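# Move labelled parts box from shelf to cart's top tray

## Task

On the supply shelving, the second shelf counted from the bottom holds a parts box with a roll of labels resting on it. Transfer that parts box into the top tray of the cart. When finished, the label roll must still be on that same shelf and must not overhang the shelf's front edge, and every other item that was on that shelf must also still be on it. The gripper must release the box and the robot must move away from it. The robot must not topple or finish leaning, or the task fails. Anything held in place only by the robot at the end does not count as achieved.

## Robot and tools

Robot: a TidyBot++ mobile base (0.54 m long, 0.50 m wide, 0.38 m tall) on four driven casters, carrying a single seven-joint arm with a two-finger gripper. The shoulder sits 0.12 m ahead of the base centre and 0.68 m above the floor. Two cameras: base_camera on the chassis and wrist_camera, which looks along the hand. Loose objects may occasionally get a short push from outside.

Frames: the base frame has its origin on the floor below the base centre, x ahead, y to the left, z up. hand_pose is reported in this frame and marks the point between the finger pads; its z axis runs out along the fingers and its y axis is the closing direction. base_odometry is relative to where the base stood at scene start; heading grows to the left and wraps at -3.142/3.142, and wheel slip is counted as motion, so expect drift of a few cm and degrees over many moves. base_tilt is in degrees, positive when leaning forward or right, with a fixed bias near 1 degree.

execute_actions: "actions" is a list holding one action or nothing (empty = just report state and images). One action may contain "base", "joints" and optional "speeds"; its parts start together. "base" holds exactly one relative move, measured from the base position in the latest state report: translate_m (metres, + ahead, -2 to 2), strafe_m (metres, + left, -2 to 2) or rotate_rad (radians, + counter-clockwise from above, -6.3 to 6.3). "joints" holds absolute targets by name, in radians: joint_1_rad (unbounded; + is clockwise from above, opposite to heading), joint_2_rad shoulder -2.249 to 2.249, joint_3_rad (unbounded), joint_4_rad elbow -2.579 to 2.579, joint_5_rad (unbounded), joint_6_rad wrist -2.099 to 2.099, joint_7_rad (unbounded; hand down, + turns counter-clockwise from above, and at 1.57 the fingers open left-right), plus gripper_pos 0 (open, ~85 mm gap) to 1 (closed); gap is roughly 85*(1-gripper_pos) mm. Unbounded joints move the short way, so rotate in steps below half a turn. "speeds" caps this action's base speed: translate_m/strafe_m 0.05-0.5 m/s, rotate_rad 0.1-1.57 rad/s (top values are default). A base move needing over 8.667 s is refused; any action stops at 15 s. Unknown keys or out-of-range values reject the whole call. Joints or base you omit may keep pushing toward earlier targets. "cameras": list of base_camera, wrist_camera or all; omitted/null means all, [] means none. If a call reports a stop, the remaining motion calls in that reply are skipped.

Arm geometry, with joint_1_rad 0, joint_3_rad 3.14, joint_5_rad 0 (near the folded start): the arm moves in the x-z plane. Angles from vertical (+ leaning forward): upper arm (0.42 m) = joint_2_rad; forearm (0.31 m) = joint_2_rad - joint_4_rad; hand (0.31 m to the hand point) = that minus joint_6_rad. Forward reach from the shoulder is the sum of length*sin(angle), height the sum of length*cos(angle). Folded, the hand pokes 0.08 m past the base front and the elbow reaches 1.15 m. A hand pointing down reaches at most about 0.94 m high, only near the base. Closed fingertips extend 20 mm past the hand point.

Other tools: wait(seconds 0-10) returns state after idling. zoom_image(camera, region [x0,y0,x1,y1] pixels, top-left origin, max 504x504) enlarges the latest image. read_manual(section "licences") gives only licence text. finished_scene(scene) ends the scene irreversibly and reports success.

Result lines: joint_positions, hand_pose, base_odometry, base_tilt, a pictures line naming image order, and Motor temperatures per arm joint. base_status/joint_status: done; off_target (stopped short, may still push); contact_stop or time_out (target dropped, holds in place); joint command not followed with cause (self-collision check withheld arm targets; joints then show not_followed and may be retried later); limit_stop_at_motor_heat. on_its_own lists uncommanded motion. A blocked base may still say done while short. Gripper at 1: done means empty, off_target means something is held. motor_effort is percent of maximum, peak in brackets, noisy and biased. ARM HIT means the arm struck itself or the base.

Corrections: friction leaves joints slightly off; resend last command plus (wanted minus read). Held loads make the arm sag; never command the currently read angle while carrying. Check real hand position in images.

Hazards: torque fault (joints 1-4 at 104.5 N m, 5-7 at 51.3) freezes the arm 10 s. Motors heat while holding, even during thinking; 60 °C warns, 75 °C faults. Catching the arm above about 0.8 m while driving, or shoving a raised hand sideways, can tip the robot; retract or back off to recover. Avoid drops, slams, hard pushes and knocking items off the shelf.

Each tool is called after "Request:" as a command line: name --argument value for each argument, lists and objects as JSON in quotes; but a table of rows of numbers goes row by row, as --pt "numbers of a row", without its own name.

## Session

Request:
execute_actions --actions '[]'

Scene clock: 0.00 s.
Motor temperatures (°C, as the motors report them): [27 27 24 27 32 36 36]
base_odometry: x=+0.000 y=+0.000 heading=+0.000 (m, m, rad; odometry frame)
base_tilt: forward=-0.9 right=-0.2 (deg)
base_status: not commanded
joint_positions: joint_1_rad=+0.031 joint_2_rad=-0.392 joint_3_rad=+3.137 joint_4_rad=-2.557 joint_5_rad=-0.016 joint_6_rad=-0.906 joint_7_rad=+1.527 gripper_pos=+0.000
joint_status: not commanded
motor_effort: joint_1_rad=+0 joint_2_rad=+0 joint_3_rad=+0 joint_4_rad=+15 joint_5_rad=+0 joint_6_rad=+0 joint_7_rad=+1 (%)
hand_pose: x=+0.2409 y=+0.0018 z=+0.5843 quat_wxyz=(-0.006, +0.999, -0.040, +0.035) (m; base frame)
pictures: base_camera, wrist_camera
Images, in order (width x height): base_camera 644x364, wrist_camera 644x476.

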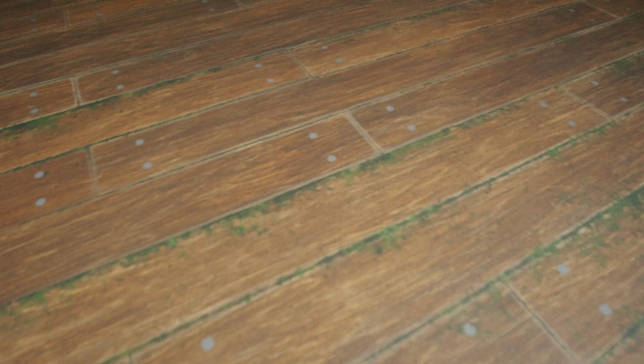

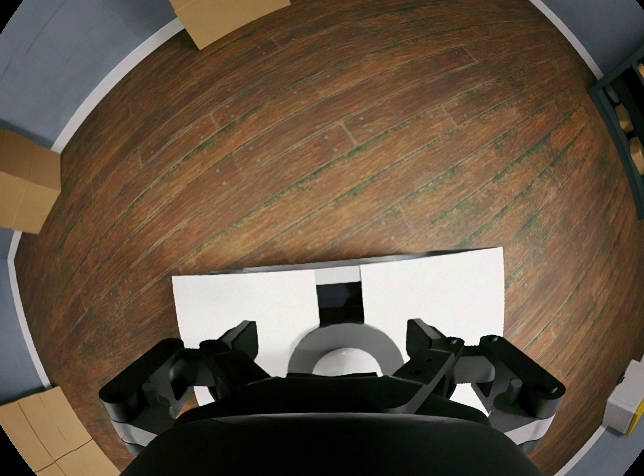

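Request:
execute_actions --actions '[{"base": {"rotate_rad": -1.25}, "joints": {"joint_2_rad": -0.39, "joint_4_rad": -2.55, "joint_6_rad": 0.55}}]'

Scene clock: 2.50 s.
Motor temperatures (°C, as the motors report them): [27 27 24 27 32 36 36]
base_odometry: x=+0.000 y=+0.000 heading=-1.249 (m, m, rad; odometry frame)
base_tilt: forward=-0.9 right=-0.2 (deg)
base_status: done
joint_positions: joint_1_rad=+0.031 joint_2_rad=-0.392 joint_3_rad=+3.137 joint_4_rad=-2.556 joint_5_rad=-0.016 joint_6_rad=+0.537 joint_7_rad=+1.527 gripper_pos=+0.000
joint_status: all done
motor_effort: joint_1_rad=+0(1) joint_2_rad=-5(6) joint_3_rad=+0(1) joint_4_rad=+19(20) joint_5_rad=+0(0) joint_6_rad=+10(9) joint_7_rad=+1(1) (%)
hand_pose: x=+0.5295 y=-0.0119 z=+0.8775 quat_wxyz=(-0.007, +0.726, -0.033, +0.687) (m; base frame)
pictures: base_camera, wrist_camera
Images, in order (width x height): base_camera 644x364, wrist_camera 644x476.

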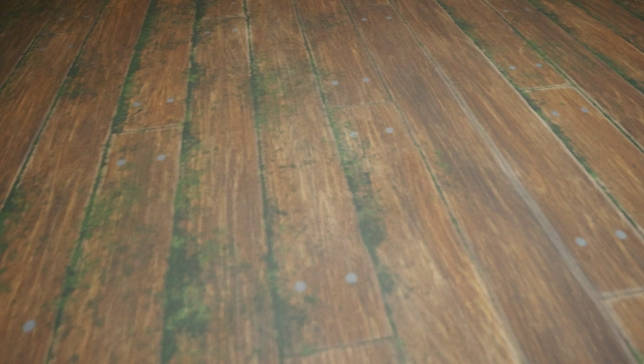

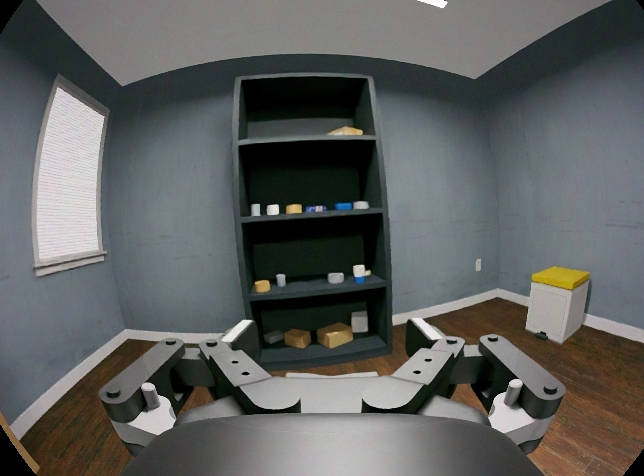

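Request:
zoom_image --camera "wrist_camera" --region '[230, 170, 410, 370]'

Region (230, 170, 410, 370) of wrist_camera's 644x476 image, scaled by 2.520; it fills the left 454 columns of this view, and the rest is white.

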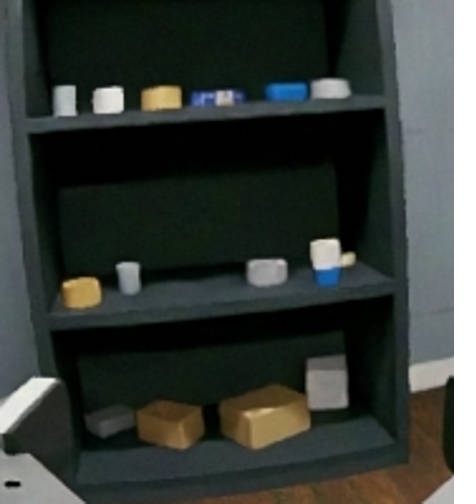

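Request:
execute_actions --actions '[{"base": {"translate_m": 1.15}}]'

Scene clock: 7.83 s.
Motor temperatures (°C, as the motors report them): [27 27 24 27 32 36 36]
base_odometry: x=+0.362 y=-1.092 heading=-1.250 (m, m, rad; odometry frame)
base_tilt: forward=-0.9 right=-0.2 (deg)
base_status: done
joint_positions: joint_1_rad=+0.031 joint_2_rad=-0.392 joint_3_rad=+3.137 joint_4_rad=-2.556 joint_5_rad=-0.016 joint_6_rad=+0.537 joint_7_rad=+1.527 gripper_pos=+0.000
joint_status: not commanded
motor_effort: joint_1_rad=+0(1) joint_2_rad=-5(7) joint_3_rad=+1(1) joint_4_rad=+19(20) joint_5_rad=+0(0) joint_6_rad=+9(10) joint_7_rad=+1(1) (%)
hand_pose: x=+0.5295 y=-0.0119 z=+0.8774 quat_wxyz=(-0.007, +0.726, -0.033, +0.687) (m; base frame)
pictures: base_camera, wrist_camera
Images, in order (width x height): base_camera 644x364, wrist_camera 644x476.

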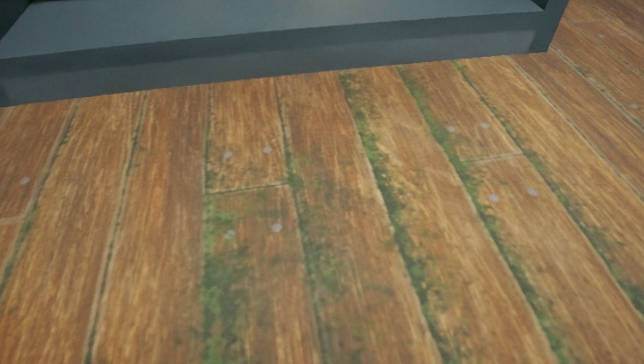

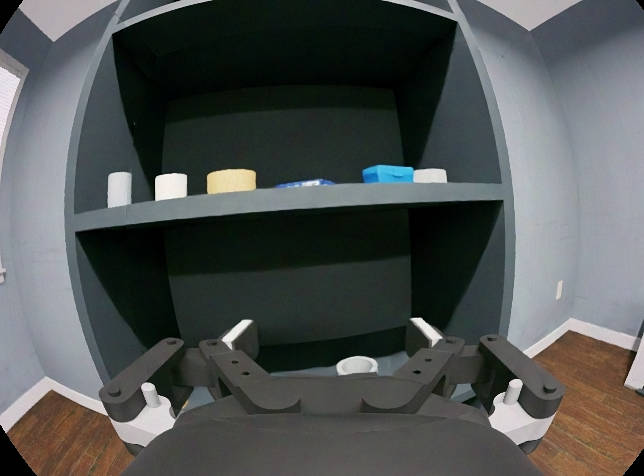

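Request:
execute_actions --actions '[{"base": {"rotate_rad": 0.186}}]' --cameras '["base_camera"]'

Scene clock: 11.77 s.
Motor temperatures (°C, as the motors report them): [27 27 24 27 32 36 36]
base_odometry: x=+0.362 y=-1.092 heading=-1.064 (m, m, rad; odometry frame)
base_tilt: forward=-0.9 right=-0.2 (deg)
base_status: done
joint_positions: joint_1_rad=+0.031 joint_2_rad=-0.392 joint_3_rad=+3.137 joint_4_rad=-2.556 joint_5_rad=-0.016 joint_6_rad=+0.537 joint_7_rad=+1.527 gripper_pos=+0.000
joint_status: not commanded
motor_effort: joint_1_rad=+0(1) joint_2_rad=-5(6) joint_3_rad=+1(1) joint_4_rad=+19(20) joint_5_rad=+0(1) joint_6_rad=+9(9) joint_7_rad=+1(1) (%)
hand_pose: x=+0.5295 y=-0.0118 z=+0.8774 quat_wxyz=(-0.007, +0.726, -0.033, +0.687) (m; base frame)
pictures: base_camera
Images, in order (width x height): base_camera 644x364.

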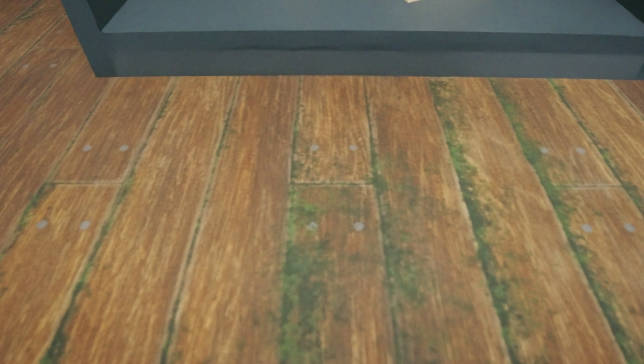

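Request:
execute_actions --actions '[{"base": {"strafe_m": -0.31}, "joints": {"joint_1_rad": 0.0, "joint_2_rad": 1.0, "joint_3_rad": 3.1416, "joint_4_rad": -2.47, "joint_5_rad": 0.0, "joint_6_rad": 1.92, "joint_7_rad": 1.571}}]'

Scene clock: 15.20 s.
Motor temperatures (°C, as the motors report them): [27 27 24 27 32 36 36]
base_odometry: x=+0.091 y=-1.243 heading=-1.063 (m, m, rad; odometry frame)
base_tilt: forward=-0.9 right=-0.2 (deg)
base_status: done
joint_positions: joint_1_rad=+0.014 joint_2_rad=+0.989 joint_3_rad=+3.137 joint_4_rad=-2.495 joint_5_rad=-0.016 joint_6_rad=+1.885 joint_7_rad=+1.530 gripper_pos=+0.000
joint_status: all done
motor_effort: joint_1_rad=+0(2) joint_2_rad=-32(33) joint_3_rad=-1(2) joint_4_rad=+0(21) joint_5_rad=+0(1) joint_6_rad=+9(9) joint_7_rad=+2(1) (%)
hand_pose: x=+0.6762 y=-0.0096 z=+0.6083 quat_wxyz=(-0.004, +0.716, -0.024, +0.697) (m; base frame)
pictures: base_camera, wrist_camera
Images, in order (width x height): base_camera 644x364, wrist_camera 644x476.

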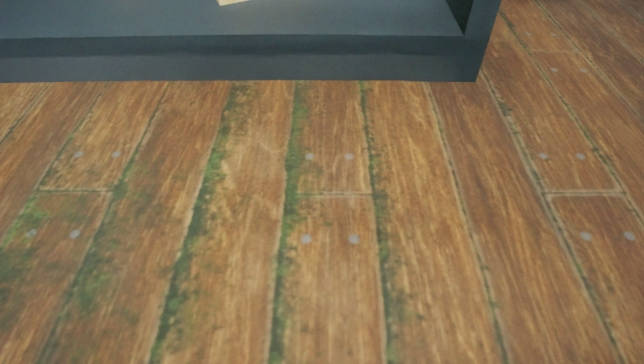

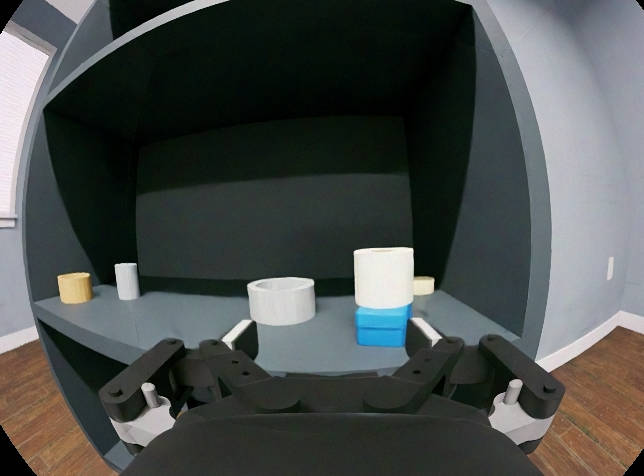

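Request:
execute_actions --actions '[{"joints": {"joint_1_rad": 0.108, "joint_2_rad": 0.9323, "joint_4_rad": -2.1496, "joint_5_rad": 0.02, "joint_6_rad": 1.5041, "joint_7_rad": 1.608}}]' --cameras '["wrist_camera"]'

Scene clock: 19.50 s.
Motor temperatures (°C, as the motors report them): [27 27 24 27 32 36 36]
base_odometry: x=+0.091 y=-1.243 heading=-1.063 (m, m, rad; odometry frame)
base_tilt: forward=-0.9 right=-0.2 (deg)
base_status: not commanded
joint_positions: joint_1_rad=+0.098 joint_2_rad=+0.949 joint_3_rad=+3.137 joint_4_rad=-2.171 joint_5_rad=-0.016 joint_6_rad=+1.537 joint_7_rad=+1.567 gripper_pos=+0.000
joint_status: all done
motor_effort: joint_1_rad=+0(1) joint_2_rad=-38(38) joint_3_rad=-2(2) joint_4_rad=+6(7) joint_5_rad=+0(0) joint_6_rad=+9(9) joint_7_rad=+1(0) (%)
hand_pose: x=+0.7756 y=-0.0664 z=+0.6086 quat_wxyz=(+0.037, +0.710, -0.042, +0.702) (m; base frame)
pictures: wrist_camera
Images, in order (width x height): wrist_camera 644x476.

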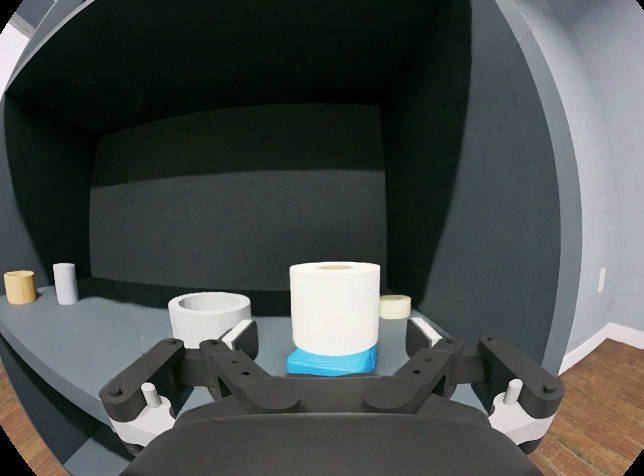

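Request:
execute_actions --actions '[{"joints": {"joint_1_rad": 0.118, "joint_2_rad": 0.991, "joint_4_rad": -1.9062, "joint_6_rad": 1.2994}}]' --cameras '["wrist_camera"]'

Scene clock: 22.83 s.
Motor temperatures (°C, as the motors report them): [27 27 24 27 32 36 36]
base_odometry: x=+0.091 y=-1.243 heading=-1.063 (m, m, rad; odometry frame)
base_tilt: forward=-0.9 right=-0.2 (deg)
base_status: not commanded
joint_positions: joint_1_rad=+0.104 joint_2_rad=+0.975 joint_3_rad=+3.137 joint_4_rad=-1.928 joint_5_rad=-0.016 joint_6_rad=+1.333 joint_7_rad=+1.567 gripper_pos=+0.000
joint_status: all done
motor_effort: joint_1_rad=+0(0) joint_2_rad=-42(42) joint_3_rad=-1(1) joint_4_rad=+10(10) joint_5_rad=+0(0) joint_6_rad=+9(10) joint_7_rad=+0(1) (%)
hand_pose: x=+0.8488 y=-0.0774 z=+0.6130 quat_wxyz=(+0.037, +0.705, -0.045, +0.707) (m; base frame)
pictures: wrist_camera
Images, in order (width x height): wrist_camera 644x476.

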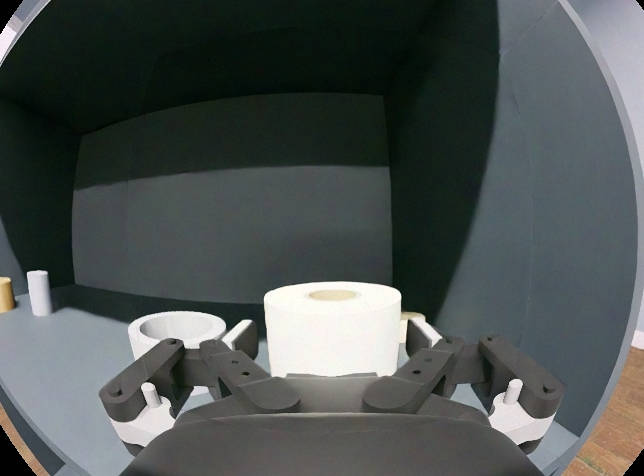

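Request:
execute_actions --actions '[{"joints": {"gripper_pos": 0.6}}]' --cameras '["wrist_camera"]'

Scene clock: 23.90 s.
Motor temperatures (°C, as the motors report them): [27 27 24 27 32 36 36]
base_odometry: x=+0.091 y=-1.243 heading=-1.063 (m, m, rad; odometry frame)
base_tilt: forward=-0.9 right=-0.2 (deg)
base_status: not commanded
joint_positions: joint_1_rad=+0.104 joint_2_rad=+0.975 joint_3_rad=+3.137 joint_4_rad=-1.928 joint_5_rad=-0.016 joint_6_rad=+1.333 joint_7_rad=+1.567 gripper_pos=+0.253
joint_status: gripper_pos off_target (ended at +0.253, target +0.600)
motor_effort: joint_1_rad=+0(0) joint_2_rad=-41(42) joint_3_rad=-1(1) joint_4_rad=+9(10) joint_5_rad=+0(0) joint_6_rad=+10(10) joint_7_rad=+1(2) (%)
hand_pose: x=+0.8488 y=-0.0775 z=+0.6130 quat_wxyz=(+0.038, +0.705, -0.045, +0.707) (m; base frame)
pictures: wrist_camera
Images, in order (width x height): wrist_camera 644x476.

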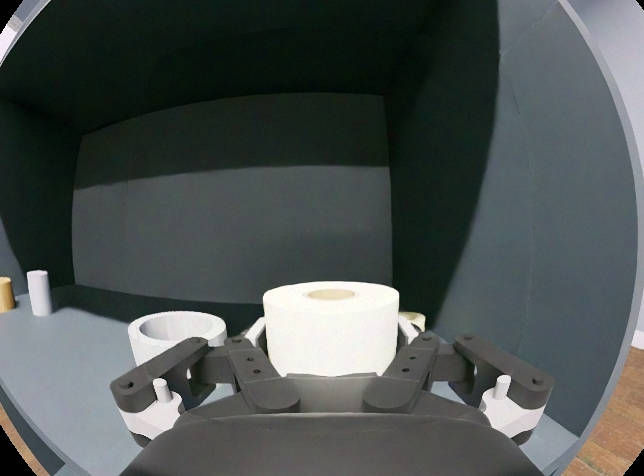

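Request:
execute_actions --actions '[{"joints": {"joint_2_rad": 0.8342, "joint_4_rad": -1.9762, "joint_6_rad": 1.1926}}]' --cameras '["wrist_camera"]'

Scene clock: 26.17 s.
Motor temperatures (°C, as the motors report them): [27 27 24 27 32 36 36]
base_odometry: x=+0.091 y=-1.243 heading=-1.063 (m, m, rad; odometry frame)
base_tilt: forward=-0.9 right=-0.2 (deg)
base_status: not commanded
joint_positions: joint_1_rad=+0.104 joint_2_rad=+0.850 joint_3_rad=+3.137 joint_4_rad=-1.962 joint_5_rad=-0.016 joint_6_rad=+1.218 joint_7_rad=+1.567 gripper_pos=+0.253
joint_status: all done
motor_effort: joint_1_rad=+0(1) joint_2_rad=-42(46) joint_3_rad=-1(1) joint_4_rad=+13(12) joint_5_rad=+0(0) joint_6_rad=+11(10) joint_7_rad=+1(1) (%)
hand_pose: x=+0.8441 y=-0.0768 z=+0.6550 quat_wxyz=(+0.036, +0.714, -0.045, +0.698) (m; base frame)
pictures: wrist_camera
Images, in order (width x height): wrist_camera 644x476.

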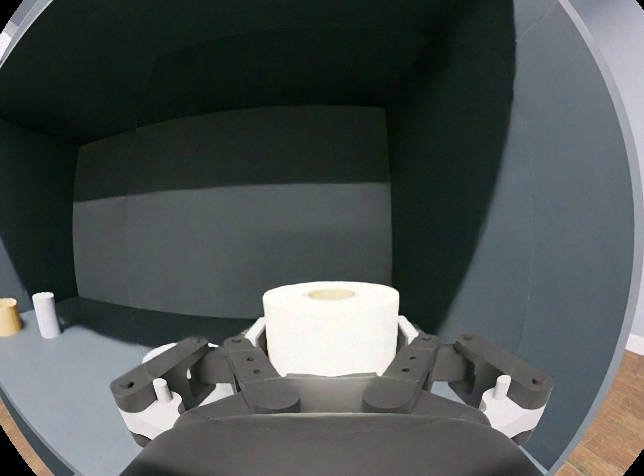

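Request:
execute_actions --actions '[{"joints": {"joint_1_rad": -0.2161, "joint_2_rad": 0.9219, "joint_4_rad": -1.7007, "joint_6_rad": 1.0318}}]' --cameras '["wrist_camera"]'

Scene clock: 28.07 s.
Motor temperatures (°C, as the motors report them): [27 27 24 27 32 36 36]
base_odometry: x=+0.091 y=-1.243 heading=-1.063 (m, m, rad; odometry frame)
base_tilt: forward=-0.8 right=-0.2 (deg)
base_status: not commanded
joint_positions: joint_1_rad=-0.219 joint_2_rad=+0.918 joint_3_rad=+3.137 joint_4_rad=-1.730 joint_5_rad=-0.013 joint_6_rad=+1.056 joint_7_rad=+1.567 gripper_pos=+0.253
joint_status: all done
motor_effort: joint_1_rad=+0(4) joint_2_rad=-47(47) joint_3_rad=-1(3) joint_4_rad=+15(16) joint_5_rad=+0(1) joint_6_rad=+10(10) joint_7_rad=+1(1) (%)
hand_pose: x=+0.8945 y=+0.1724 z=+0.6542 quat_wxyz=(-0.078, +0.711, +0.070, +0.695) (m; base frame)
pictures: wrist_camera
Images, in order (width x height): wrist_camera 644x476.

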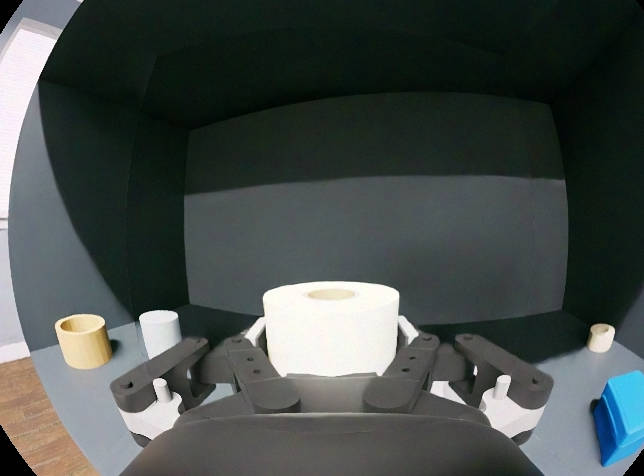

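Request:
execute_actions --actions '[{"joints": {"joint_2_rad": 1.105, "joint_4_rad": -1.6516, "joint_6_rad": 1.2379}}]' --cameras '["wrist_camera"]'

Scene clock: 30.00 s.
Motor temperatures (°C, as the motors report them): [27 27 24 27 32 36 36]
base_odometry: x=+0.091 y=-1.243 heading=-1.063 (m, m, rad; odometry frame)
base_tilt: forward=-0.9 right=-0.2 (deg)
base_status: not commanded
joint_positions: joint_1_rad=-0.219 joint_2_rad=+1.102 joint_3_rad=+3.137 joint_4_rad=-1.678 joint_5_rad=-0.013 joint_6_rad=+1.205 joint_7_rad=+1.568 gripper_pos=+0.253
joint_status: all done
motor_effort: joint_1_rad=+0(0) joint_2_rad=-49(50) joint_3_rad=-1(1) joint_4_rad=+13(15) joint_5_rad=+0(1) joint_6_rad=+10(11) joint_7_rad=+1(1) (%)
hand_pose: x=+0.8979 y=+0.1726 z=+0.5766 quat_wxyz=(-0.077, +0.705, +0.070, +0.701) (m; base frame)
pictures: wrist_camera
Images, in order (width x height): wrist_camera 644x476.

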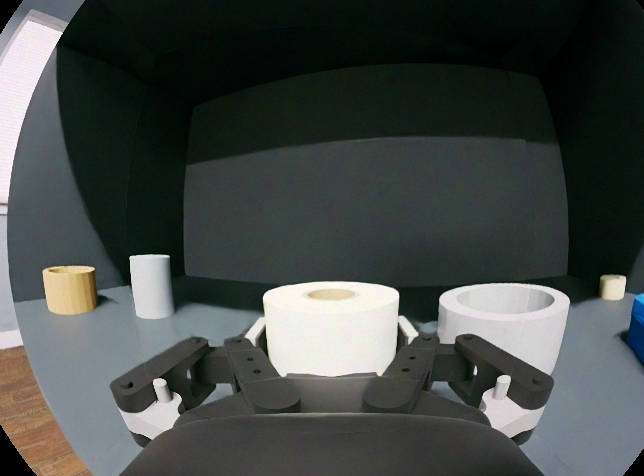

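Request:
execute_actions --actions '[{"joints": {"gripper_pos": 0.08}}]' --cameras '["wrist_camera"]'

Scene clock: 31.17 s.
Motor temperatures (°C, as the motors report them): [27 27 24 27 32 36 36]
base_odometry: x=+0.091 y=-1.243 heading=-1.063 (m, m, rad; odometry frame)
base_tilt: forward=-0.9 right=-0.1 (deg)
base_status: not commanded
joint_positions: joint_1_rad=-0.219 joint_2_rad=+1.102 joint_3_rad=+3.137 joint_4_rad=-1.674 joint_5_rad=-0.013 joint_6_rad=+1.205 joint_7_rad=+1.568 gripper_pos=+0.080
joint_status: all done
motor_effort: joint_1_rad=+0(0) joint_2_rad=-46(49) joint_3_rad=-2(2) joint_4_rad=+11(13) joint_5_rad=+0(0) joint_6_rad=+9(11) joint_7_rad=+1(1) (%)
hand_pose: x=+0.8990 y=+0.1729 z=+0.5782 quat_wxyz=(-0.078, +0.704, +0.070, +0.703) (m; base frame)
pictures: wrist_camera
Images, in order (width x height): wrist_camera 644x476.

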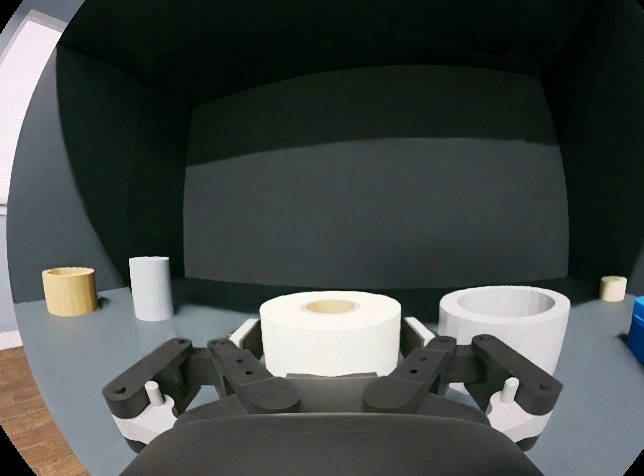

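Request:
execute_actions --actions '[{"joints": {"joint_2_rad": 0.2439, "joint_4_rad": -2.1532, "joint_6_rad": 0.0421, "gripper_pos": 0.0}}]' --cameras '["wrist_camera"]'

Scene clock: 37.37 s.
Motor temperatures (°C, as the motors report them): [27 28 24 27 32 36 36]
base_odometry: x=+0.091 y=-1.243 heading=-1.063 (m, m, rad; odometry frame)
base_tilt: forward=-0.9 right=-0.2 (deg)
base_status: not commanded
joint_positions: joint_1_rad=-0.219 joint_2_rad=+0.255 joint_3_rad=+3.137 joint_4_rad=-2.133 joint_5_rad=-0.013 joint_6_rad=+0.073 joint_7_rad=+1.568 gripper_pos=+0.000
joint_status: all done
motor_effort: joint_1_rad=+0(0) joint_2_rad=-26(49) joint_3_rad=-1(1) joint_4_rad=+16(16) joint_5_rad=+0(0) joint_6_rad=+6(10) joint_7_rad=+1(1) (%)
hand_pose: x=+0.6555 y=+0.1227 z=+0.6490 quat_wxyz=(-0.048, +0.911, +0.094, +0.399) (m; base frame)
pictures: wrist_camera
Images, in order (width x height): wrist_camera 644x476.

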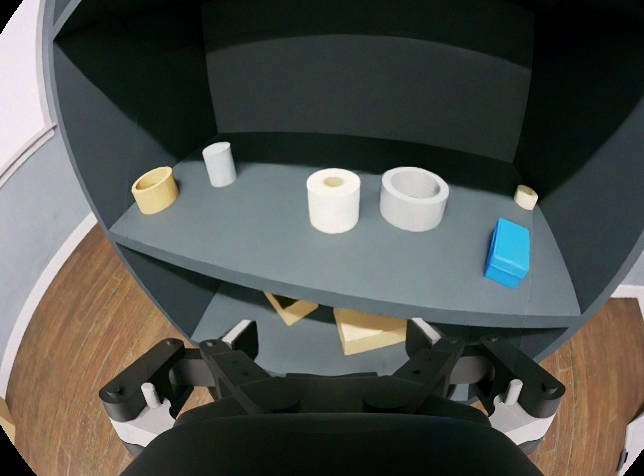

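Request:
execute_actions --actions '[{"joints": {"joint_1_rad": 0.097, "joint_2_rad": 0.5199, "joint_4_rad": -1.7908, "joint_6_rad": -0.0153}}]' --cameras '["wrist_camera"]'

Scene clock: 39.73 s.
Motor temperatures (°C, as the motors report them): [27 28 24 27 32 36 36]
base_odometry: x=+0.091 y=-1.243 heading=-1.063 (m, m, rad; odometry frame)
base_tilt: forward=-0.9 right=-0.2 (deg)
base_status: not commanded
joint_positions: joint_1_rad=+0.094 joint_2_rad=+0.511 joint_3_rad=+3.137 joint_4_rad=-1.814 joint_5_rad=-0.013 joint_6_rad=+0.020 joint_7_rad=+1.568 gripper_pos=+0.000
joint_status: all done
motor_effort: joint_1_rad=+0(2) joint_2_rad=-35(38) joint_3_rad=+0(2) joint_4_rad=+16(17) joint_5_rad=+0(0) joint_6_rad=+7(7) joint_7_rad=+1(1) (%)
hand_pose: x=+0.7825 y=-0.0587 z=+0.6253 quat_wxyz=(+0.014, +0.912, -0.049, +0.406) (m; base frame)
pictures: wrist_camera
Images, in order (width x height): wrist_camera 644x476.

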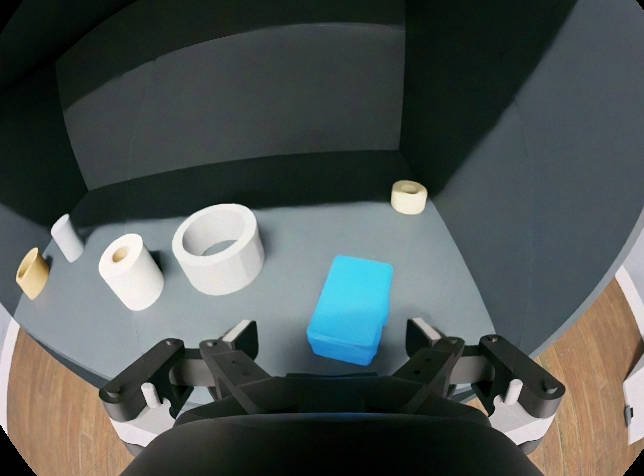

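Request:
execute_actions --actions '[{"joints": {"joint_1_rad": 0.128, "joint_2_rad": 0.7122, "joint_4_rad": -1.634, "joint_6_rad": 0.085}}]' --cameras '["wrist_camera"]'

Scene clock: 42.23 s.
Motor temperatures (°C, as the motors report them): [27 28 24 27 32 36 36]
base_odometry: x=+0.091 y=-1.243 heading=-1.063 (m, m, rad; odometry frame)
base_tilt: forward=-0.9 right=-0.2 (deg)
base_status: not commanded
joint_positions: joint_1_rad=+0.116 joint_2_rad=+0.711 joint_3_rad=+3.137 joint_4_rad=-1.657 joint_5_rad=-0.013 joint_6_rad=+0.050 joint_7_rad=+1.568 gripper_pos=+0.000
joint_status: all done
motor_effort: joint_1_rad=+1(1) joint_2_rad=-42(43) joint_3_rad=-1(2) joint_4_rad=+16(17) joint_5_rad=-1(0) joint_6_rad=+7(8) joint_7_rad=+1(1) (%)
hand_pose: x=+0.8371 y=-0.0802 z=+0.5641 quat_wxyz=(+0.018, +0.914, -0.060, +0.400) (m; base frame)
pictures: wrist_camera
Images, in order (width x height): wrist_camera 644x476.

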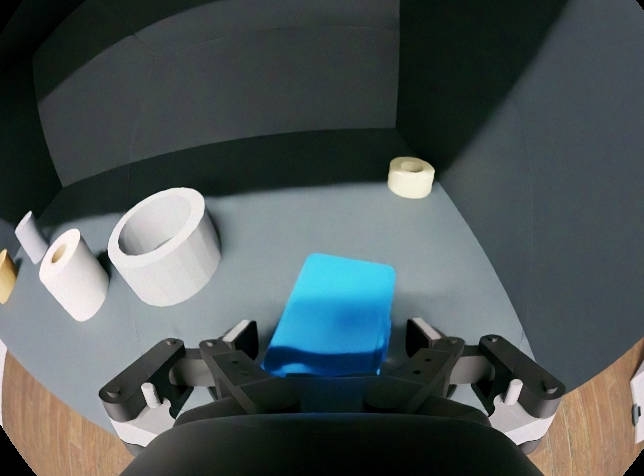

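Request:
execute_actions --actions '[{"joints": {"gripper_pos": 0.8}}]' --cameras '["wrist_camera"]'

Scene clock: 43.40 s.
Motor temperatures (°C, as the motors report them): [27 28 24 27 32 36 36]
base_odometry: x=+0.091 y=-1.243 heading=-1.063 (m, m, rad; odometry frame)
base_tilt: forward=-0.8 right=-0.2 (deg)
base_status: not commanded
joint_positions: joint_1_rad=+0.116 joint_2_rad=+0.711 joint_3_rad=+3.137 joint_4_rad=-1.655 joint_5_rad=-0.013 joint_6_rad=+0.053 joint_7_rad=+1.568 gripper_pos=+0.387
joint_status: gripper_pos off_target (ended at +0.387, target +0.800)
motor_effort: joint_1_rad=+0(1) joint_2_rad=-42(43) joint_3_rad=-1(2) joint_4_rad=+16(16) joint_5_rad=+0(0) joint_6_rad=+7(7) joint_7_rad=+1(1) (%)
hand_pose: x=+0.8383 y=-0.0804 z=+0.5656 quat_wxyz=(+0.019, +0.914, -0.060, +0.402) (m; base frame)
pictures: wrist_camera
Images, in order (width x height): wrist_camera 644x476.

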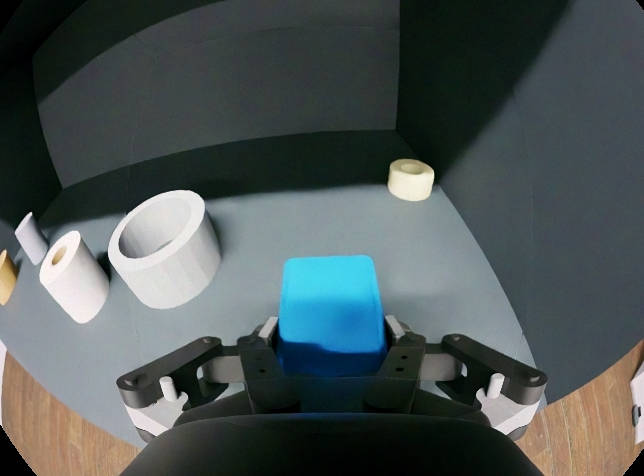

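Request:
execute_actions --actions '[{"joints": {"joint_2_rad": 0.2439, "joint_4_rad": -2.1532, "joint_6_rad": 0.085}}]' --cameras '["wrist_camera"]'

Scene clock: 47.30 s.
Motor temperatures (°C, as the motors report them): [27 28 24 27 32 36 36]
base_odometry: x=+0.091 y=-1.243 heading=-1.063 (m, m, rad; odometry frame)
base_tilt: forward=-0.9 right=-0.2 (deg)
base_status: not commanded
joint_positions: joint_1_rad=+0.116 joint_2_rad=+0.258 joint_3_rad=+3.137 joint_4_rad=-2.136 joint_5_rad=-0.013 joint_6_rad=+0.053 joint_7_rad=+1.568 gripper_pos=+0.387
joint_status: all done
motor_effort: joint_1_rad=+0(0) joint_2_rad=-27(43) joint_3_rad=-1(2) joint_4_rad=+15(16) joint_5_rad=+0(0) joint_6_rad=+7(8) joint_7_rad=+1(1) (%)
hand_pose: x=+0.6603 y=-0.0599 z=+0.6417 quat_wxyz=(+0.019, +0.919, -0.059, +0.389) (m; base frame)
pictures: wrist_camera
Images, in order (width x height): wrist_camera 644x476.

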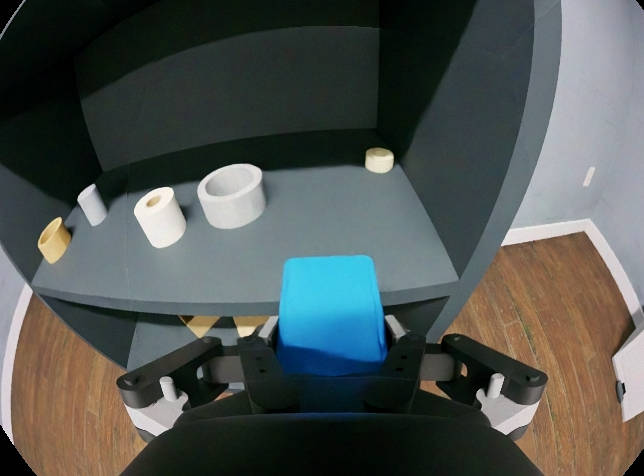

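Request:
execute_actions --actions '[{"base": {"rotate_rad": 2.0}, "joints": {"joint_1_rad": -0.012, "joint_2_rad": -0.2575, "joint_4_rad": -2.0556, "joint_6_rad": -0.515}}]'

Scene clock: 50.30 s.
Motor temperatures (°C, as the motors report them): [27 28 24 27 32 36 36]
base_odometry: x=+0.092 y=-1.243 heading=+0.936 (m, m, rad; odometry frame)
base_tilt: forward=-0.9 right=-0.2 (deg)
base_status: done
joint_positions: joint_1_rad=-0.005 joint_2_rad=-0.239 joint_3_rad=+3.138 joint_4_rad=-2.077 joint_5_rad=-0.013 joint_6_rad=-0.482 joint_7_rad=+1.568 gripper_pos=+0.387
joint_status: all done
motor_effort: joint_1_rad=+0(3) joint_2_rad=-12(28) joint_3_rad=+0(2) joint_4_rad=+20(21) joint_5_rad=+0(0) joint_6_rad=+7(8) joint_7_rad=+1(1) (%)
hand_pose: x=+0.5503 y=+0.0072 z=+0.7953 quat_wxyz=(-0.007, +0.917, -0.001, +0.399) (m; base frame)
pictures: base_camera, wrist_camera
Images, in order (width x height): base_camera 644x364, wrist_camera 644x476.

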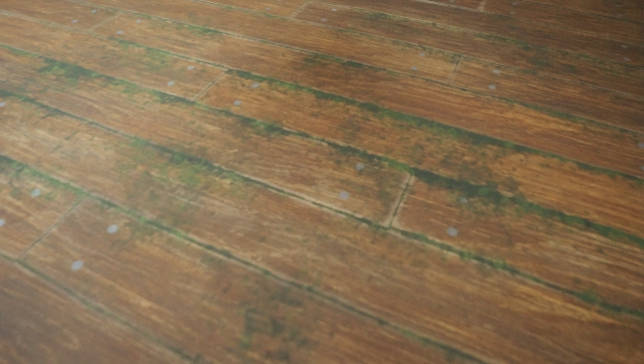

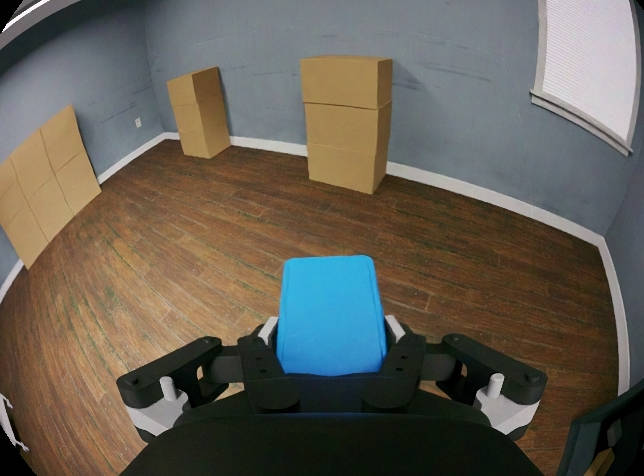

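Request:
execute_actions --actions '[{"base": {"rotate_rad": 2.0}}]'

Scene clock: 52.97 s.
Motor temperatures (°C, as the motors report them): [27 28 24 27 32 36 36]
base_odometry: x=+0.092 y=-1.243 heading=+2.936 (m, m, rad; odometry frame)
base_tilt: forward=-0.9 right=-0.2 (deg)
base_status: done
joint_positions: joint_1_rad=-0.007 joint_2_rad=-0.239 joint_3_rad=+3.138 joint_4_rad=-2.077 joint_5_rad=-0.013 joint_6_rad=-0.482 joint_7_rad=+1.568 gripper_pos=+0.387
joint_status: not commanded
motor_effort: joint_1_rad=+0(2) joint_2_rad=-12(14) joint_3_rad=+0(3) joint_4_rad=+20(21) joint_5_rad=+0(1) joint_6_rad=+7(7) joint_7_rad=+1(0) (%)
hand_pose: x=+0.5503 y=+0.0080 z=+0.7952 quat_wxyz=(-0.007, +0.917, +0.000, +0.399) (m; base frame)
pictures: base_camera, wrist_camera
Images, in order (width x height): base_camera 644x364, wrist_camera 644x476.

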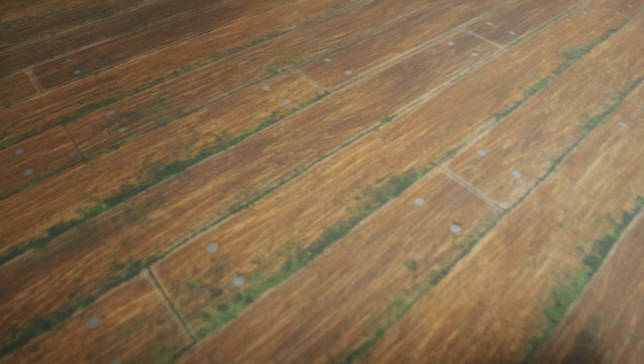

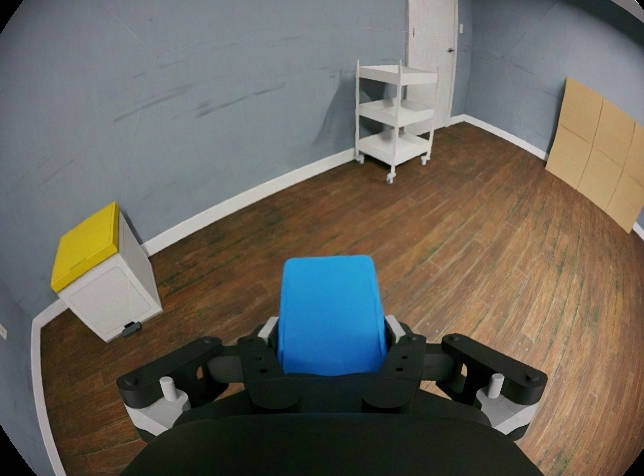

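Request:
execute_actions --actions '[{"base": {"rotate_rad": -0.21}}]' --cameras '[]'

Request:
execute_actions --actions '[{"base": {"translate_m": 1.45}}]'

Scene clock: 55.47 s.
Motor temperatures (°C, as the motors report them): [27 28 24 27 32 36 36]
base_odometry: x=+0.092 y=-1.243 heading=+2.727 (m, m, rad; odometry frame)
base_tilt: forward=-0.9 right=-0.2 (deg)
base_status: done
joint_positions: joint_1_rad=-0.007 joint_2_rad=-0.239 joint_3_rad=+3.138 joint_4_rad=-2.077 joint_5_rad=-0.013 joint_6_rad=-0.482 joint_7_rad=+1.568 gripper_pos=+0.387
joint_status: not commanded
motor_effort: joint_1_rad=+0(2) joint_2_rad=-11(12) joint_3_rad=-1(2) joint_4_rad=+21(21) joint_5_rad=-1(1) joint_6_rad=+7(7) joint_7_rad=+2(1) (%)
hand_pose: x=+0.5503 y=+0.0081 z=+0.7952 quat_wxyz=(-0.008, +0.917, +0.000, +0.399) (m; base frame)
pictures: none
No camera images: the call's "cameras" was empty. Leave "cameras" out to get every camera's image.

Scene clock: 59.73 s.
Motor temperatures (°C, as the motors report them): [27 28 24 27 32 36 36]
base_odometry: x=-1.237 y=-0.660 heading=+2.728 (m, m, rad; odometry frame)
base_tilt: forward=-0.9 right=-0.2 (deg)
base_status: done
joint_positions: joint_1_rad=-0.007 joint_2_rad=-0.248 joint_3_rad=+3.139 joint_4_rad=-2.075 joint_5_rad=-0.009 joint_6_rad=-0.495 joint_7_rad=+1.568 gripper_pos=+0.387
joint_status: not commanded
motor_effort: joint_1_rad=+0(5) joint_2_rad=-12(15) joint_3_rad=+1(6) joint_4_rad=+21(24) joint_5_rad=+0(3) joint_6_rad=+7(12) joint_7_rad=+1(1) (%)
hand_pose: x=+0.5474 y=+0.0069 z=+0.7976 quat_wxyz=(-0.006, +0.917, +0.001, +0.398) (m; base frame)
pictures: base_camera, wrist_camera
Images, in order (width x height): base_camera 644x364, wrist_camera 644x476.

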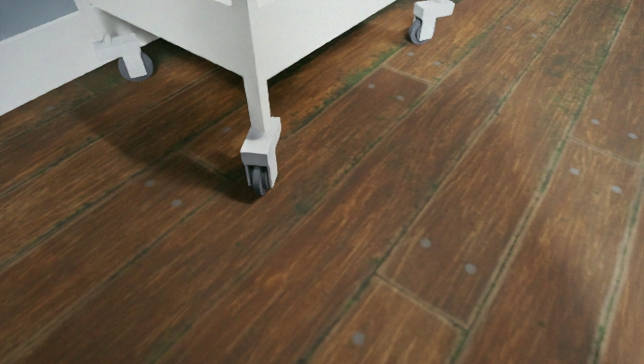

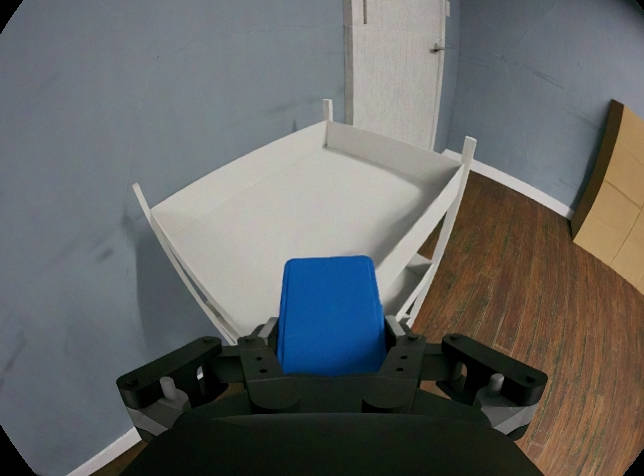

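Request:
execute_actions --actions '[{"joints": {"joint_2_rad": 0.3594, "joint_4_rad": -1.4131, "joint_6_rad": -0.555}}]' --cameras '["wrist_camera"]'

Scene clock: 65.37 s.
Motor temperatures (°C, as the motors report them): [27 28 24 27 32 36 36]
base_odometry: x=-1.237 y=-0.660 heading=+2.728 (m, m, rad; odometry frame)
base_tilt: forward=-0.9 right=-0.2 (deg)
base_status: not commanded
joint_positions: joint_1_rad=-0.007 joint_2_rad=+0.359 joint_3_rad=+3.139 joint_4_rad=-1.440 joint_5_rad=-0.009 joint_6_rad=-0.522 joint_7_rad=+1.568 gripper_pos=+0.387
joint_status: all done
motor_effort: joint_1_rad=+0(0) joint_2_rad=-35(38) joint_3_rad=-1(1) joint_4_rad=+21(22) joint_5_rad=+0(0) joint_6_rad=+7(7) joint_7_rad=+1(2) (%)
hand_pose: x=+0.8006 y=+0.0092 z=+0.7919 quat_wxyz=(-0.007, +0.917, +0.000, +0.398) (m; base frame)
pictures: wrist_camera
Images, in order (width x height): wrist_camera 644x476.

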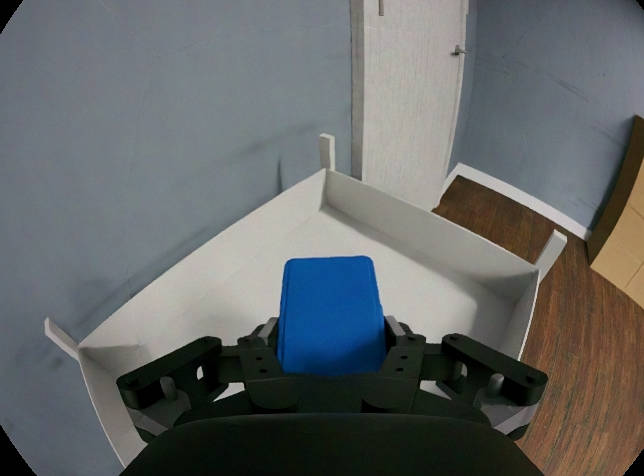

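Request:
execute_actions --actions '[{"joints": {"joint_2_rad": 0.438, "joint_4_rad": -1.6599, "joint_6_rad": -0.2071}}]' --cameras '["wrist_camera"]'

Scene clock: 67.57 s.
Motor temperatures (°C, as the motors report them): [27 28 24 27 32 36 36]
base_odometry: x=-1.237 y=-0.660 heading=+2.728 (m, m, rad; odometry frame)
base_tilt: forward=-0.9 right=-0.2 (deg)
base_status: not commanded
joint_positions: joint_1_rad=-0.007 joint_2_rad=+0.438 joint_3_rad=+3.139 joint_4_rad=-1.647 joint_5_rad=-0.009 joint_6_rad=-0.241 joint_7_rad=+1.568 gripper_pos=+0.387
joint_status: all done
motor_effort: joint_1_rad=+0(0) joint_2_rad=-37(39) joint_3_rad=-1(1) joint_4_rad=+19(21) joint_5_rad=+0(0) joint_6_rad=+7(8) joint_7_rad=+1(1) (%)
hand_pose: x=+0.7978 y=+0.0085 z=+0.6951 quat_wxyz=(-0.006, +0.918, -0.001, +0.397) (m; base frame)
pictures: wrist_camera
Images, in order (width x height): wrist_camera 644x476.

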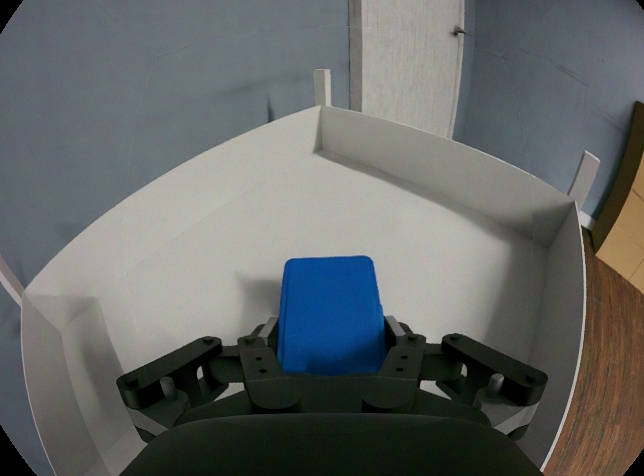

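Request:
execute_actions --actions '[{"joints": {"joint_2_rad": 0.462, "joint_4_rad": -1.6938, "joint_6_rad": -0.1492}}]' --cameras '["wrist_camera"]'

Scene clock: 68.80 s.
Motor temperatures (°C, as the motors report them): [27 28 24 27 32 36 36]
base_odometry: x=-1.237 y=-0.660 heading=+2.728 (m, m, rad; odometry frame)
base_tilt: forward=-0.9 right=-0.2 (deg)
base_status: not commanded
joint_positions: joint_1_rad=-0.007 joint_2_rad=+0.442 joint_3_rad=+3.139 joint_4_rad=-1.671 joint_5_rad=-0.009 joint_6_rad=-0.180 joint_7_rad=+1.568 gripper_pos=+0.387
joint_status: all done
motor_effort: joint_1_rad=+0(0) joint_2_rad=-34(37) joint_3_rad=-1(1) joint_4_rad=+18(19) joint_5_rad=+0(0) joint_6_rad=+7(7) joint_7_rad=+1(0) (%)
hand_pose: x=+0.8017 y=+0.0084 z=+0.6941 quat_wxyz=(-0.006, +0.911, -0.001, +0.412) (m; base frame)
pictures: wrist_camera
Images, in order (width x height): wrist_camera 644x476.

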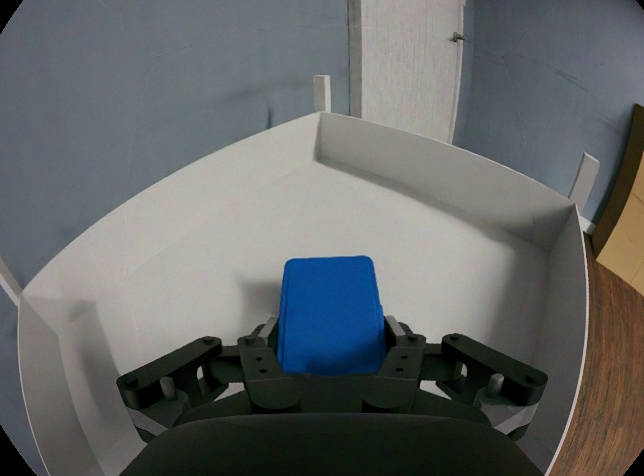

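Request:
execute_actions --actions '[{"joints": {"joint_2_rad": 0.442, "joint_4_rad": -1.671, "joint_6_rad": -0.180, "gripper_pos": 0.0}}]' --cameras '["wrist_camera"]'

Scene clock: 69.93 s.
Motor temperatures (°C, as the motors report them): [27 28 24 27 32 36 36]
base_odometry: x=-1.237 y=-0.660 heading=+2.728 (m, m, rad; odometry frame)
base_tilt: forward=-0.8 right=-0.2 (deg)
base_status: not commanded
joint_positions: joint_1_rad=-0.007 joint_2_rad=+0.442 joint_3_rad=+3.139 joint_4_rad=-1.671 joint_5_rad=-0.009 joint_6_rad=-0.180 joint_7_rad=+1.568 gripper_pos=+0.000
joint_status: all done
motor_effort: joint_1_rad=+0(0) joint_2_rad=-36(37) joint_3_rad=-1(1) joint_4_rad=+18(19) joint_5_rad=+0(0) joint_6_rad=+7(8) joint_7_rad=+1(1) (%)
hand_pose: x=+0.8017 y=+0.0084 z=+0.6942 quat_wxyz=(-0.006, +0.911, -0.001, +0.412) (m; base frame)
pictures: wrist_camera
Images, in order (width x height): wrist_camera 644x476.

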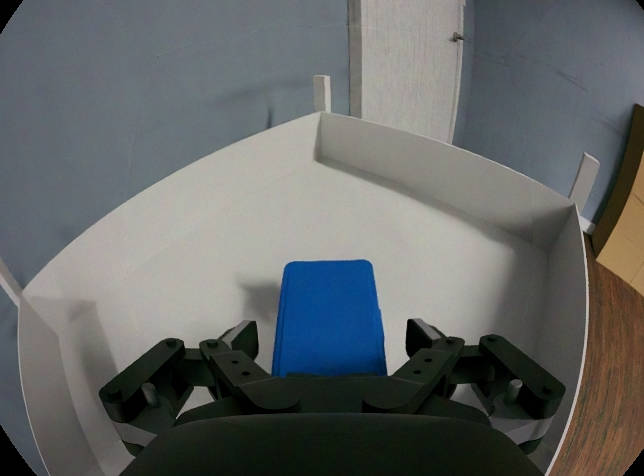

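Request:
execute_actions --actions '[{"base": {"translate_m": -0.35}, "joints": {"joint_2_rad": 0.14}}]' --cameras '["wrist_camera"]'

Scene clock: 73.03 s.
Motor temperatures (°C, as the motors report them): [27 28 24 27 32 36 36]
base_odometry: x=-0.916 y=-0.801 heading=+2.729 (m, m, rad; odometry frame)
base_tilt: forward=-0.9 right=-0.2 (deg)
base_status: done
joint_positions: joint_1_rad=-0.008 joint_2_rad=+0.136 joint_3_rad=+3.139 joint_4_rad=-1.670 joint_5_rad=-0.009 joint_6_rad=-0.180 joint_7_rad=+1.568 gripper_pos=+0.000
joint_status: all done
motor_effort: joint_1_rad=+0(5) joint_2_rad=-27(40) joint_3_rad=+0(5) joint_4_rad=+21(22) joint_5_rad=+0(0) joint_6_rad=+8(9) joint_7_rad=+1(1) (%)
hand_pose: x=+0.7664 y=+0.0088 z=+0.9001 quat_wxyz=(-0.007, +0.838, +0.000, +0.546) (m; base frame)
pictures: wrist_camera
Images, in order (width x height): wrist_camera 644x476.

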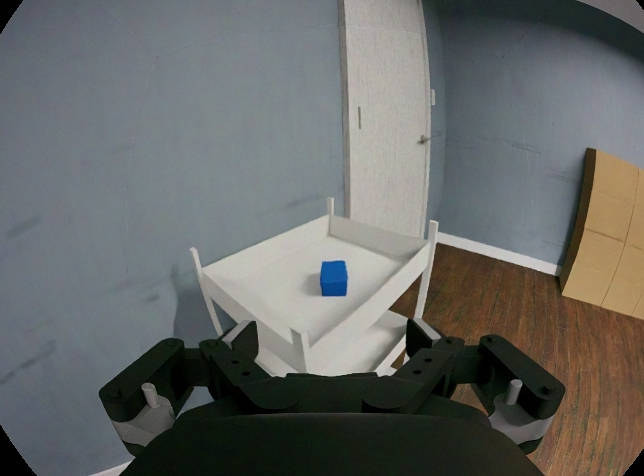

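The blue parts box is sitting in the cart's top tray, and the hand is clear of it. Next I'll fold the arm.

Request:
execute_actions --actions '[{"joints": {"joint_2_rad": -0.38, "joint_4_rad": -2.5, "joint_6_rad": -0.87}}]' --cameras '["wrist_camera"]'

Scene clock: 75.33 s.
Motor temperatures (°C, as the motors report them): [27 28 24 27 32 36 36]
base_odometry: x=-0.916 y=-0.801 heading=+2.729 (m, m, rad; odometry frame)
base_tilt: forward=-0.9 right=-0.2 (deg)
base_status: not commanded
joint_positions: joint_1_rad=-0.008 joint_2_rad=-0.367 joint_3_rad=+3.139 joint_4_rad=-2.481 joint_5_rad=-0.009 joint_6_rad=-0.840 joint_7_rad=+1.568 gripper_pos=+0.000
joint_status: all done
motor_effort: joint_1_rad=+0(0) joint_2_rad=-2(27) joint_3_rad=-1(0) joint_4_rad=+16(22) joint_5_rad=+0(0) joint_6_rad=+1(9) joint_7_rad=+1(1) (%)
hand_pose: x=+0.2950 y=+0.0052 z=+0.6061 quat_wxyz=(-0.004, +0.996, +0.001, +0.093) (m; base frame)
pictures: wrist_camera
Images, in order (width x height): wrist_camera 644x476.

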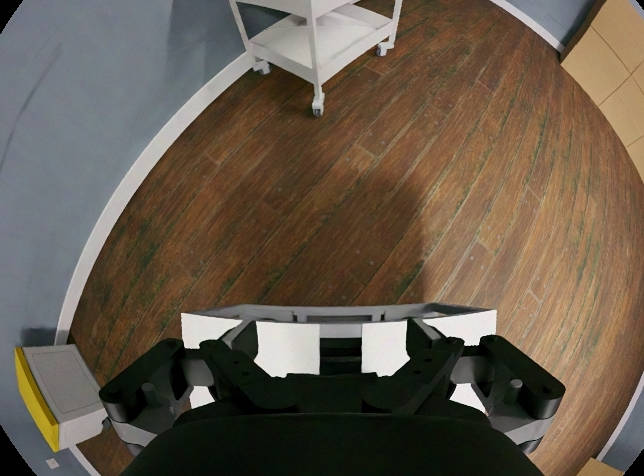

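Request:
execute_actions --actions '[{"base": {"rotate_rad": 2.87}, "joints": {"joint_6_rad": 0.5}}]' --cameras '["wrist_camera"]'

Scene clock: 79.07 s.
Motor temperatures (°C, as the motors report them): [27 28 24 27 32 36 36]
base_odometry: x=-0.916 y=-0.801 heading=-0.685 (m, m, rad; odometry frame)
base_tilt: forward=-0.9 right=-0.2 (deg)
base_status: done
joint_positions: joint_1_rad=-0.008 joint_2_rad=-0.367 joint_3_rad=+3.139 joint_4_rad=-2.485 joint_5_rad=-0.009 joint_6_rad=+0.488 joint_7_rad=+1.568 gripper_pos=+0.000
joint_status: all done
motor_effort: joint_1_rad=+0(1) joint_2_rad=-7(7) joint_3_rad=+0(1) joint_4_rad=+19(20) joint_5_rad=+0(1) joint_6_rad=+9(8) joint_7_rad=+1(0) (%)
hand_pose: x=+0.5471 y=+0.0048 z=+0.8922 quat_wxyz=(-0.005, +0.728, -0.001, +0.686) (m; base frame)
pictures: wrist_camera
Images, in order (width x height): wrist_camera 644x476.

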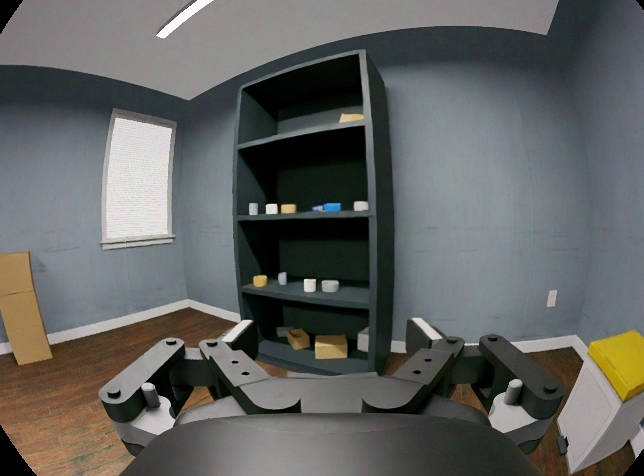

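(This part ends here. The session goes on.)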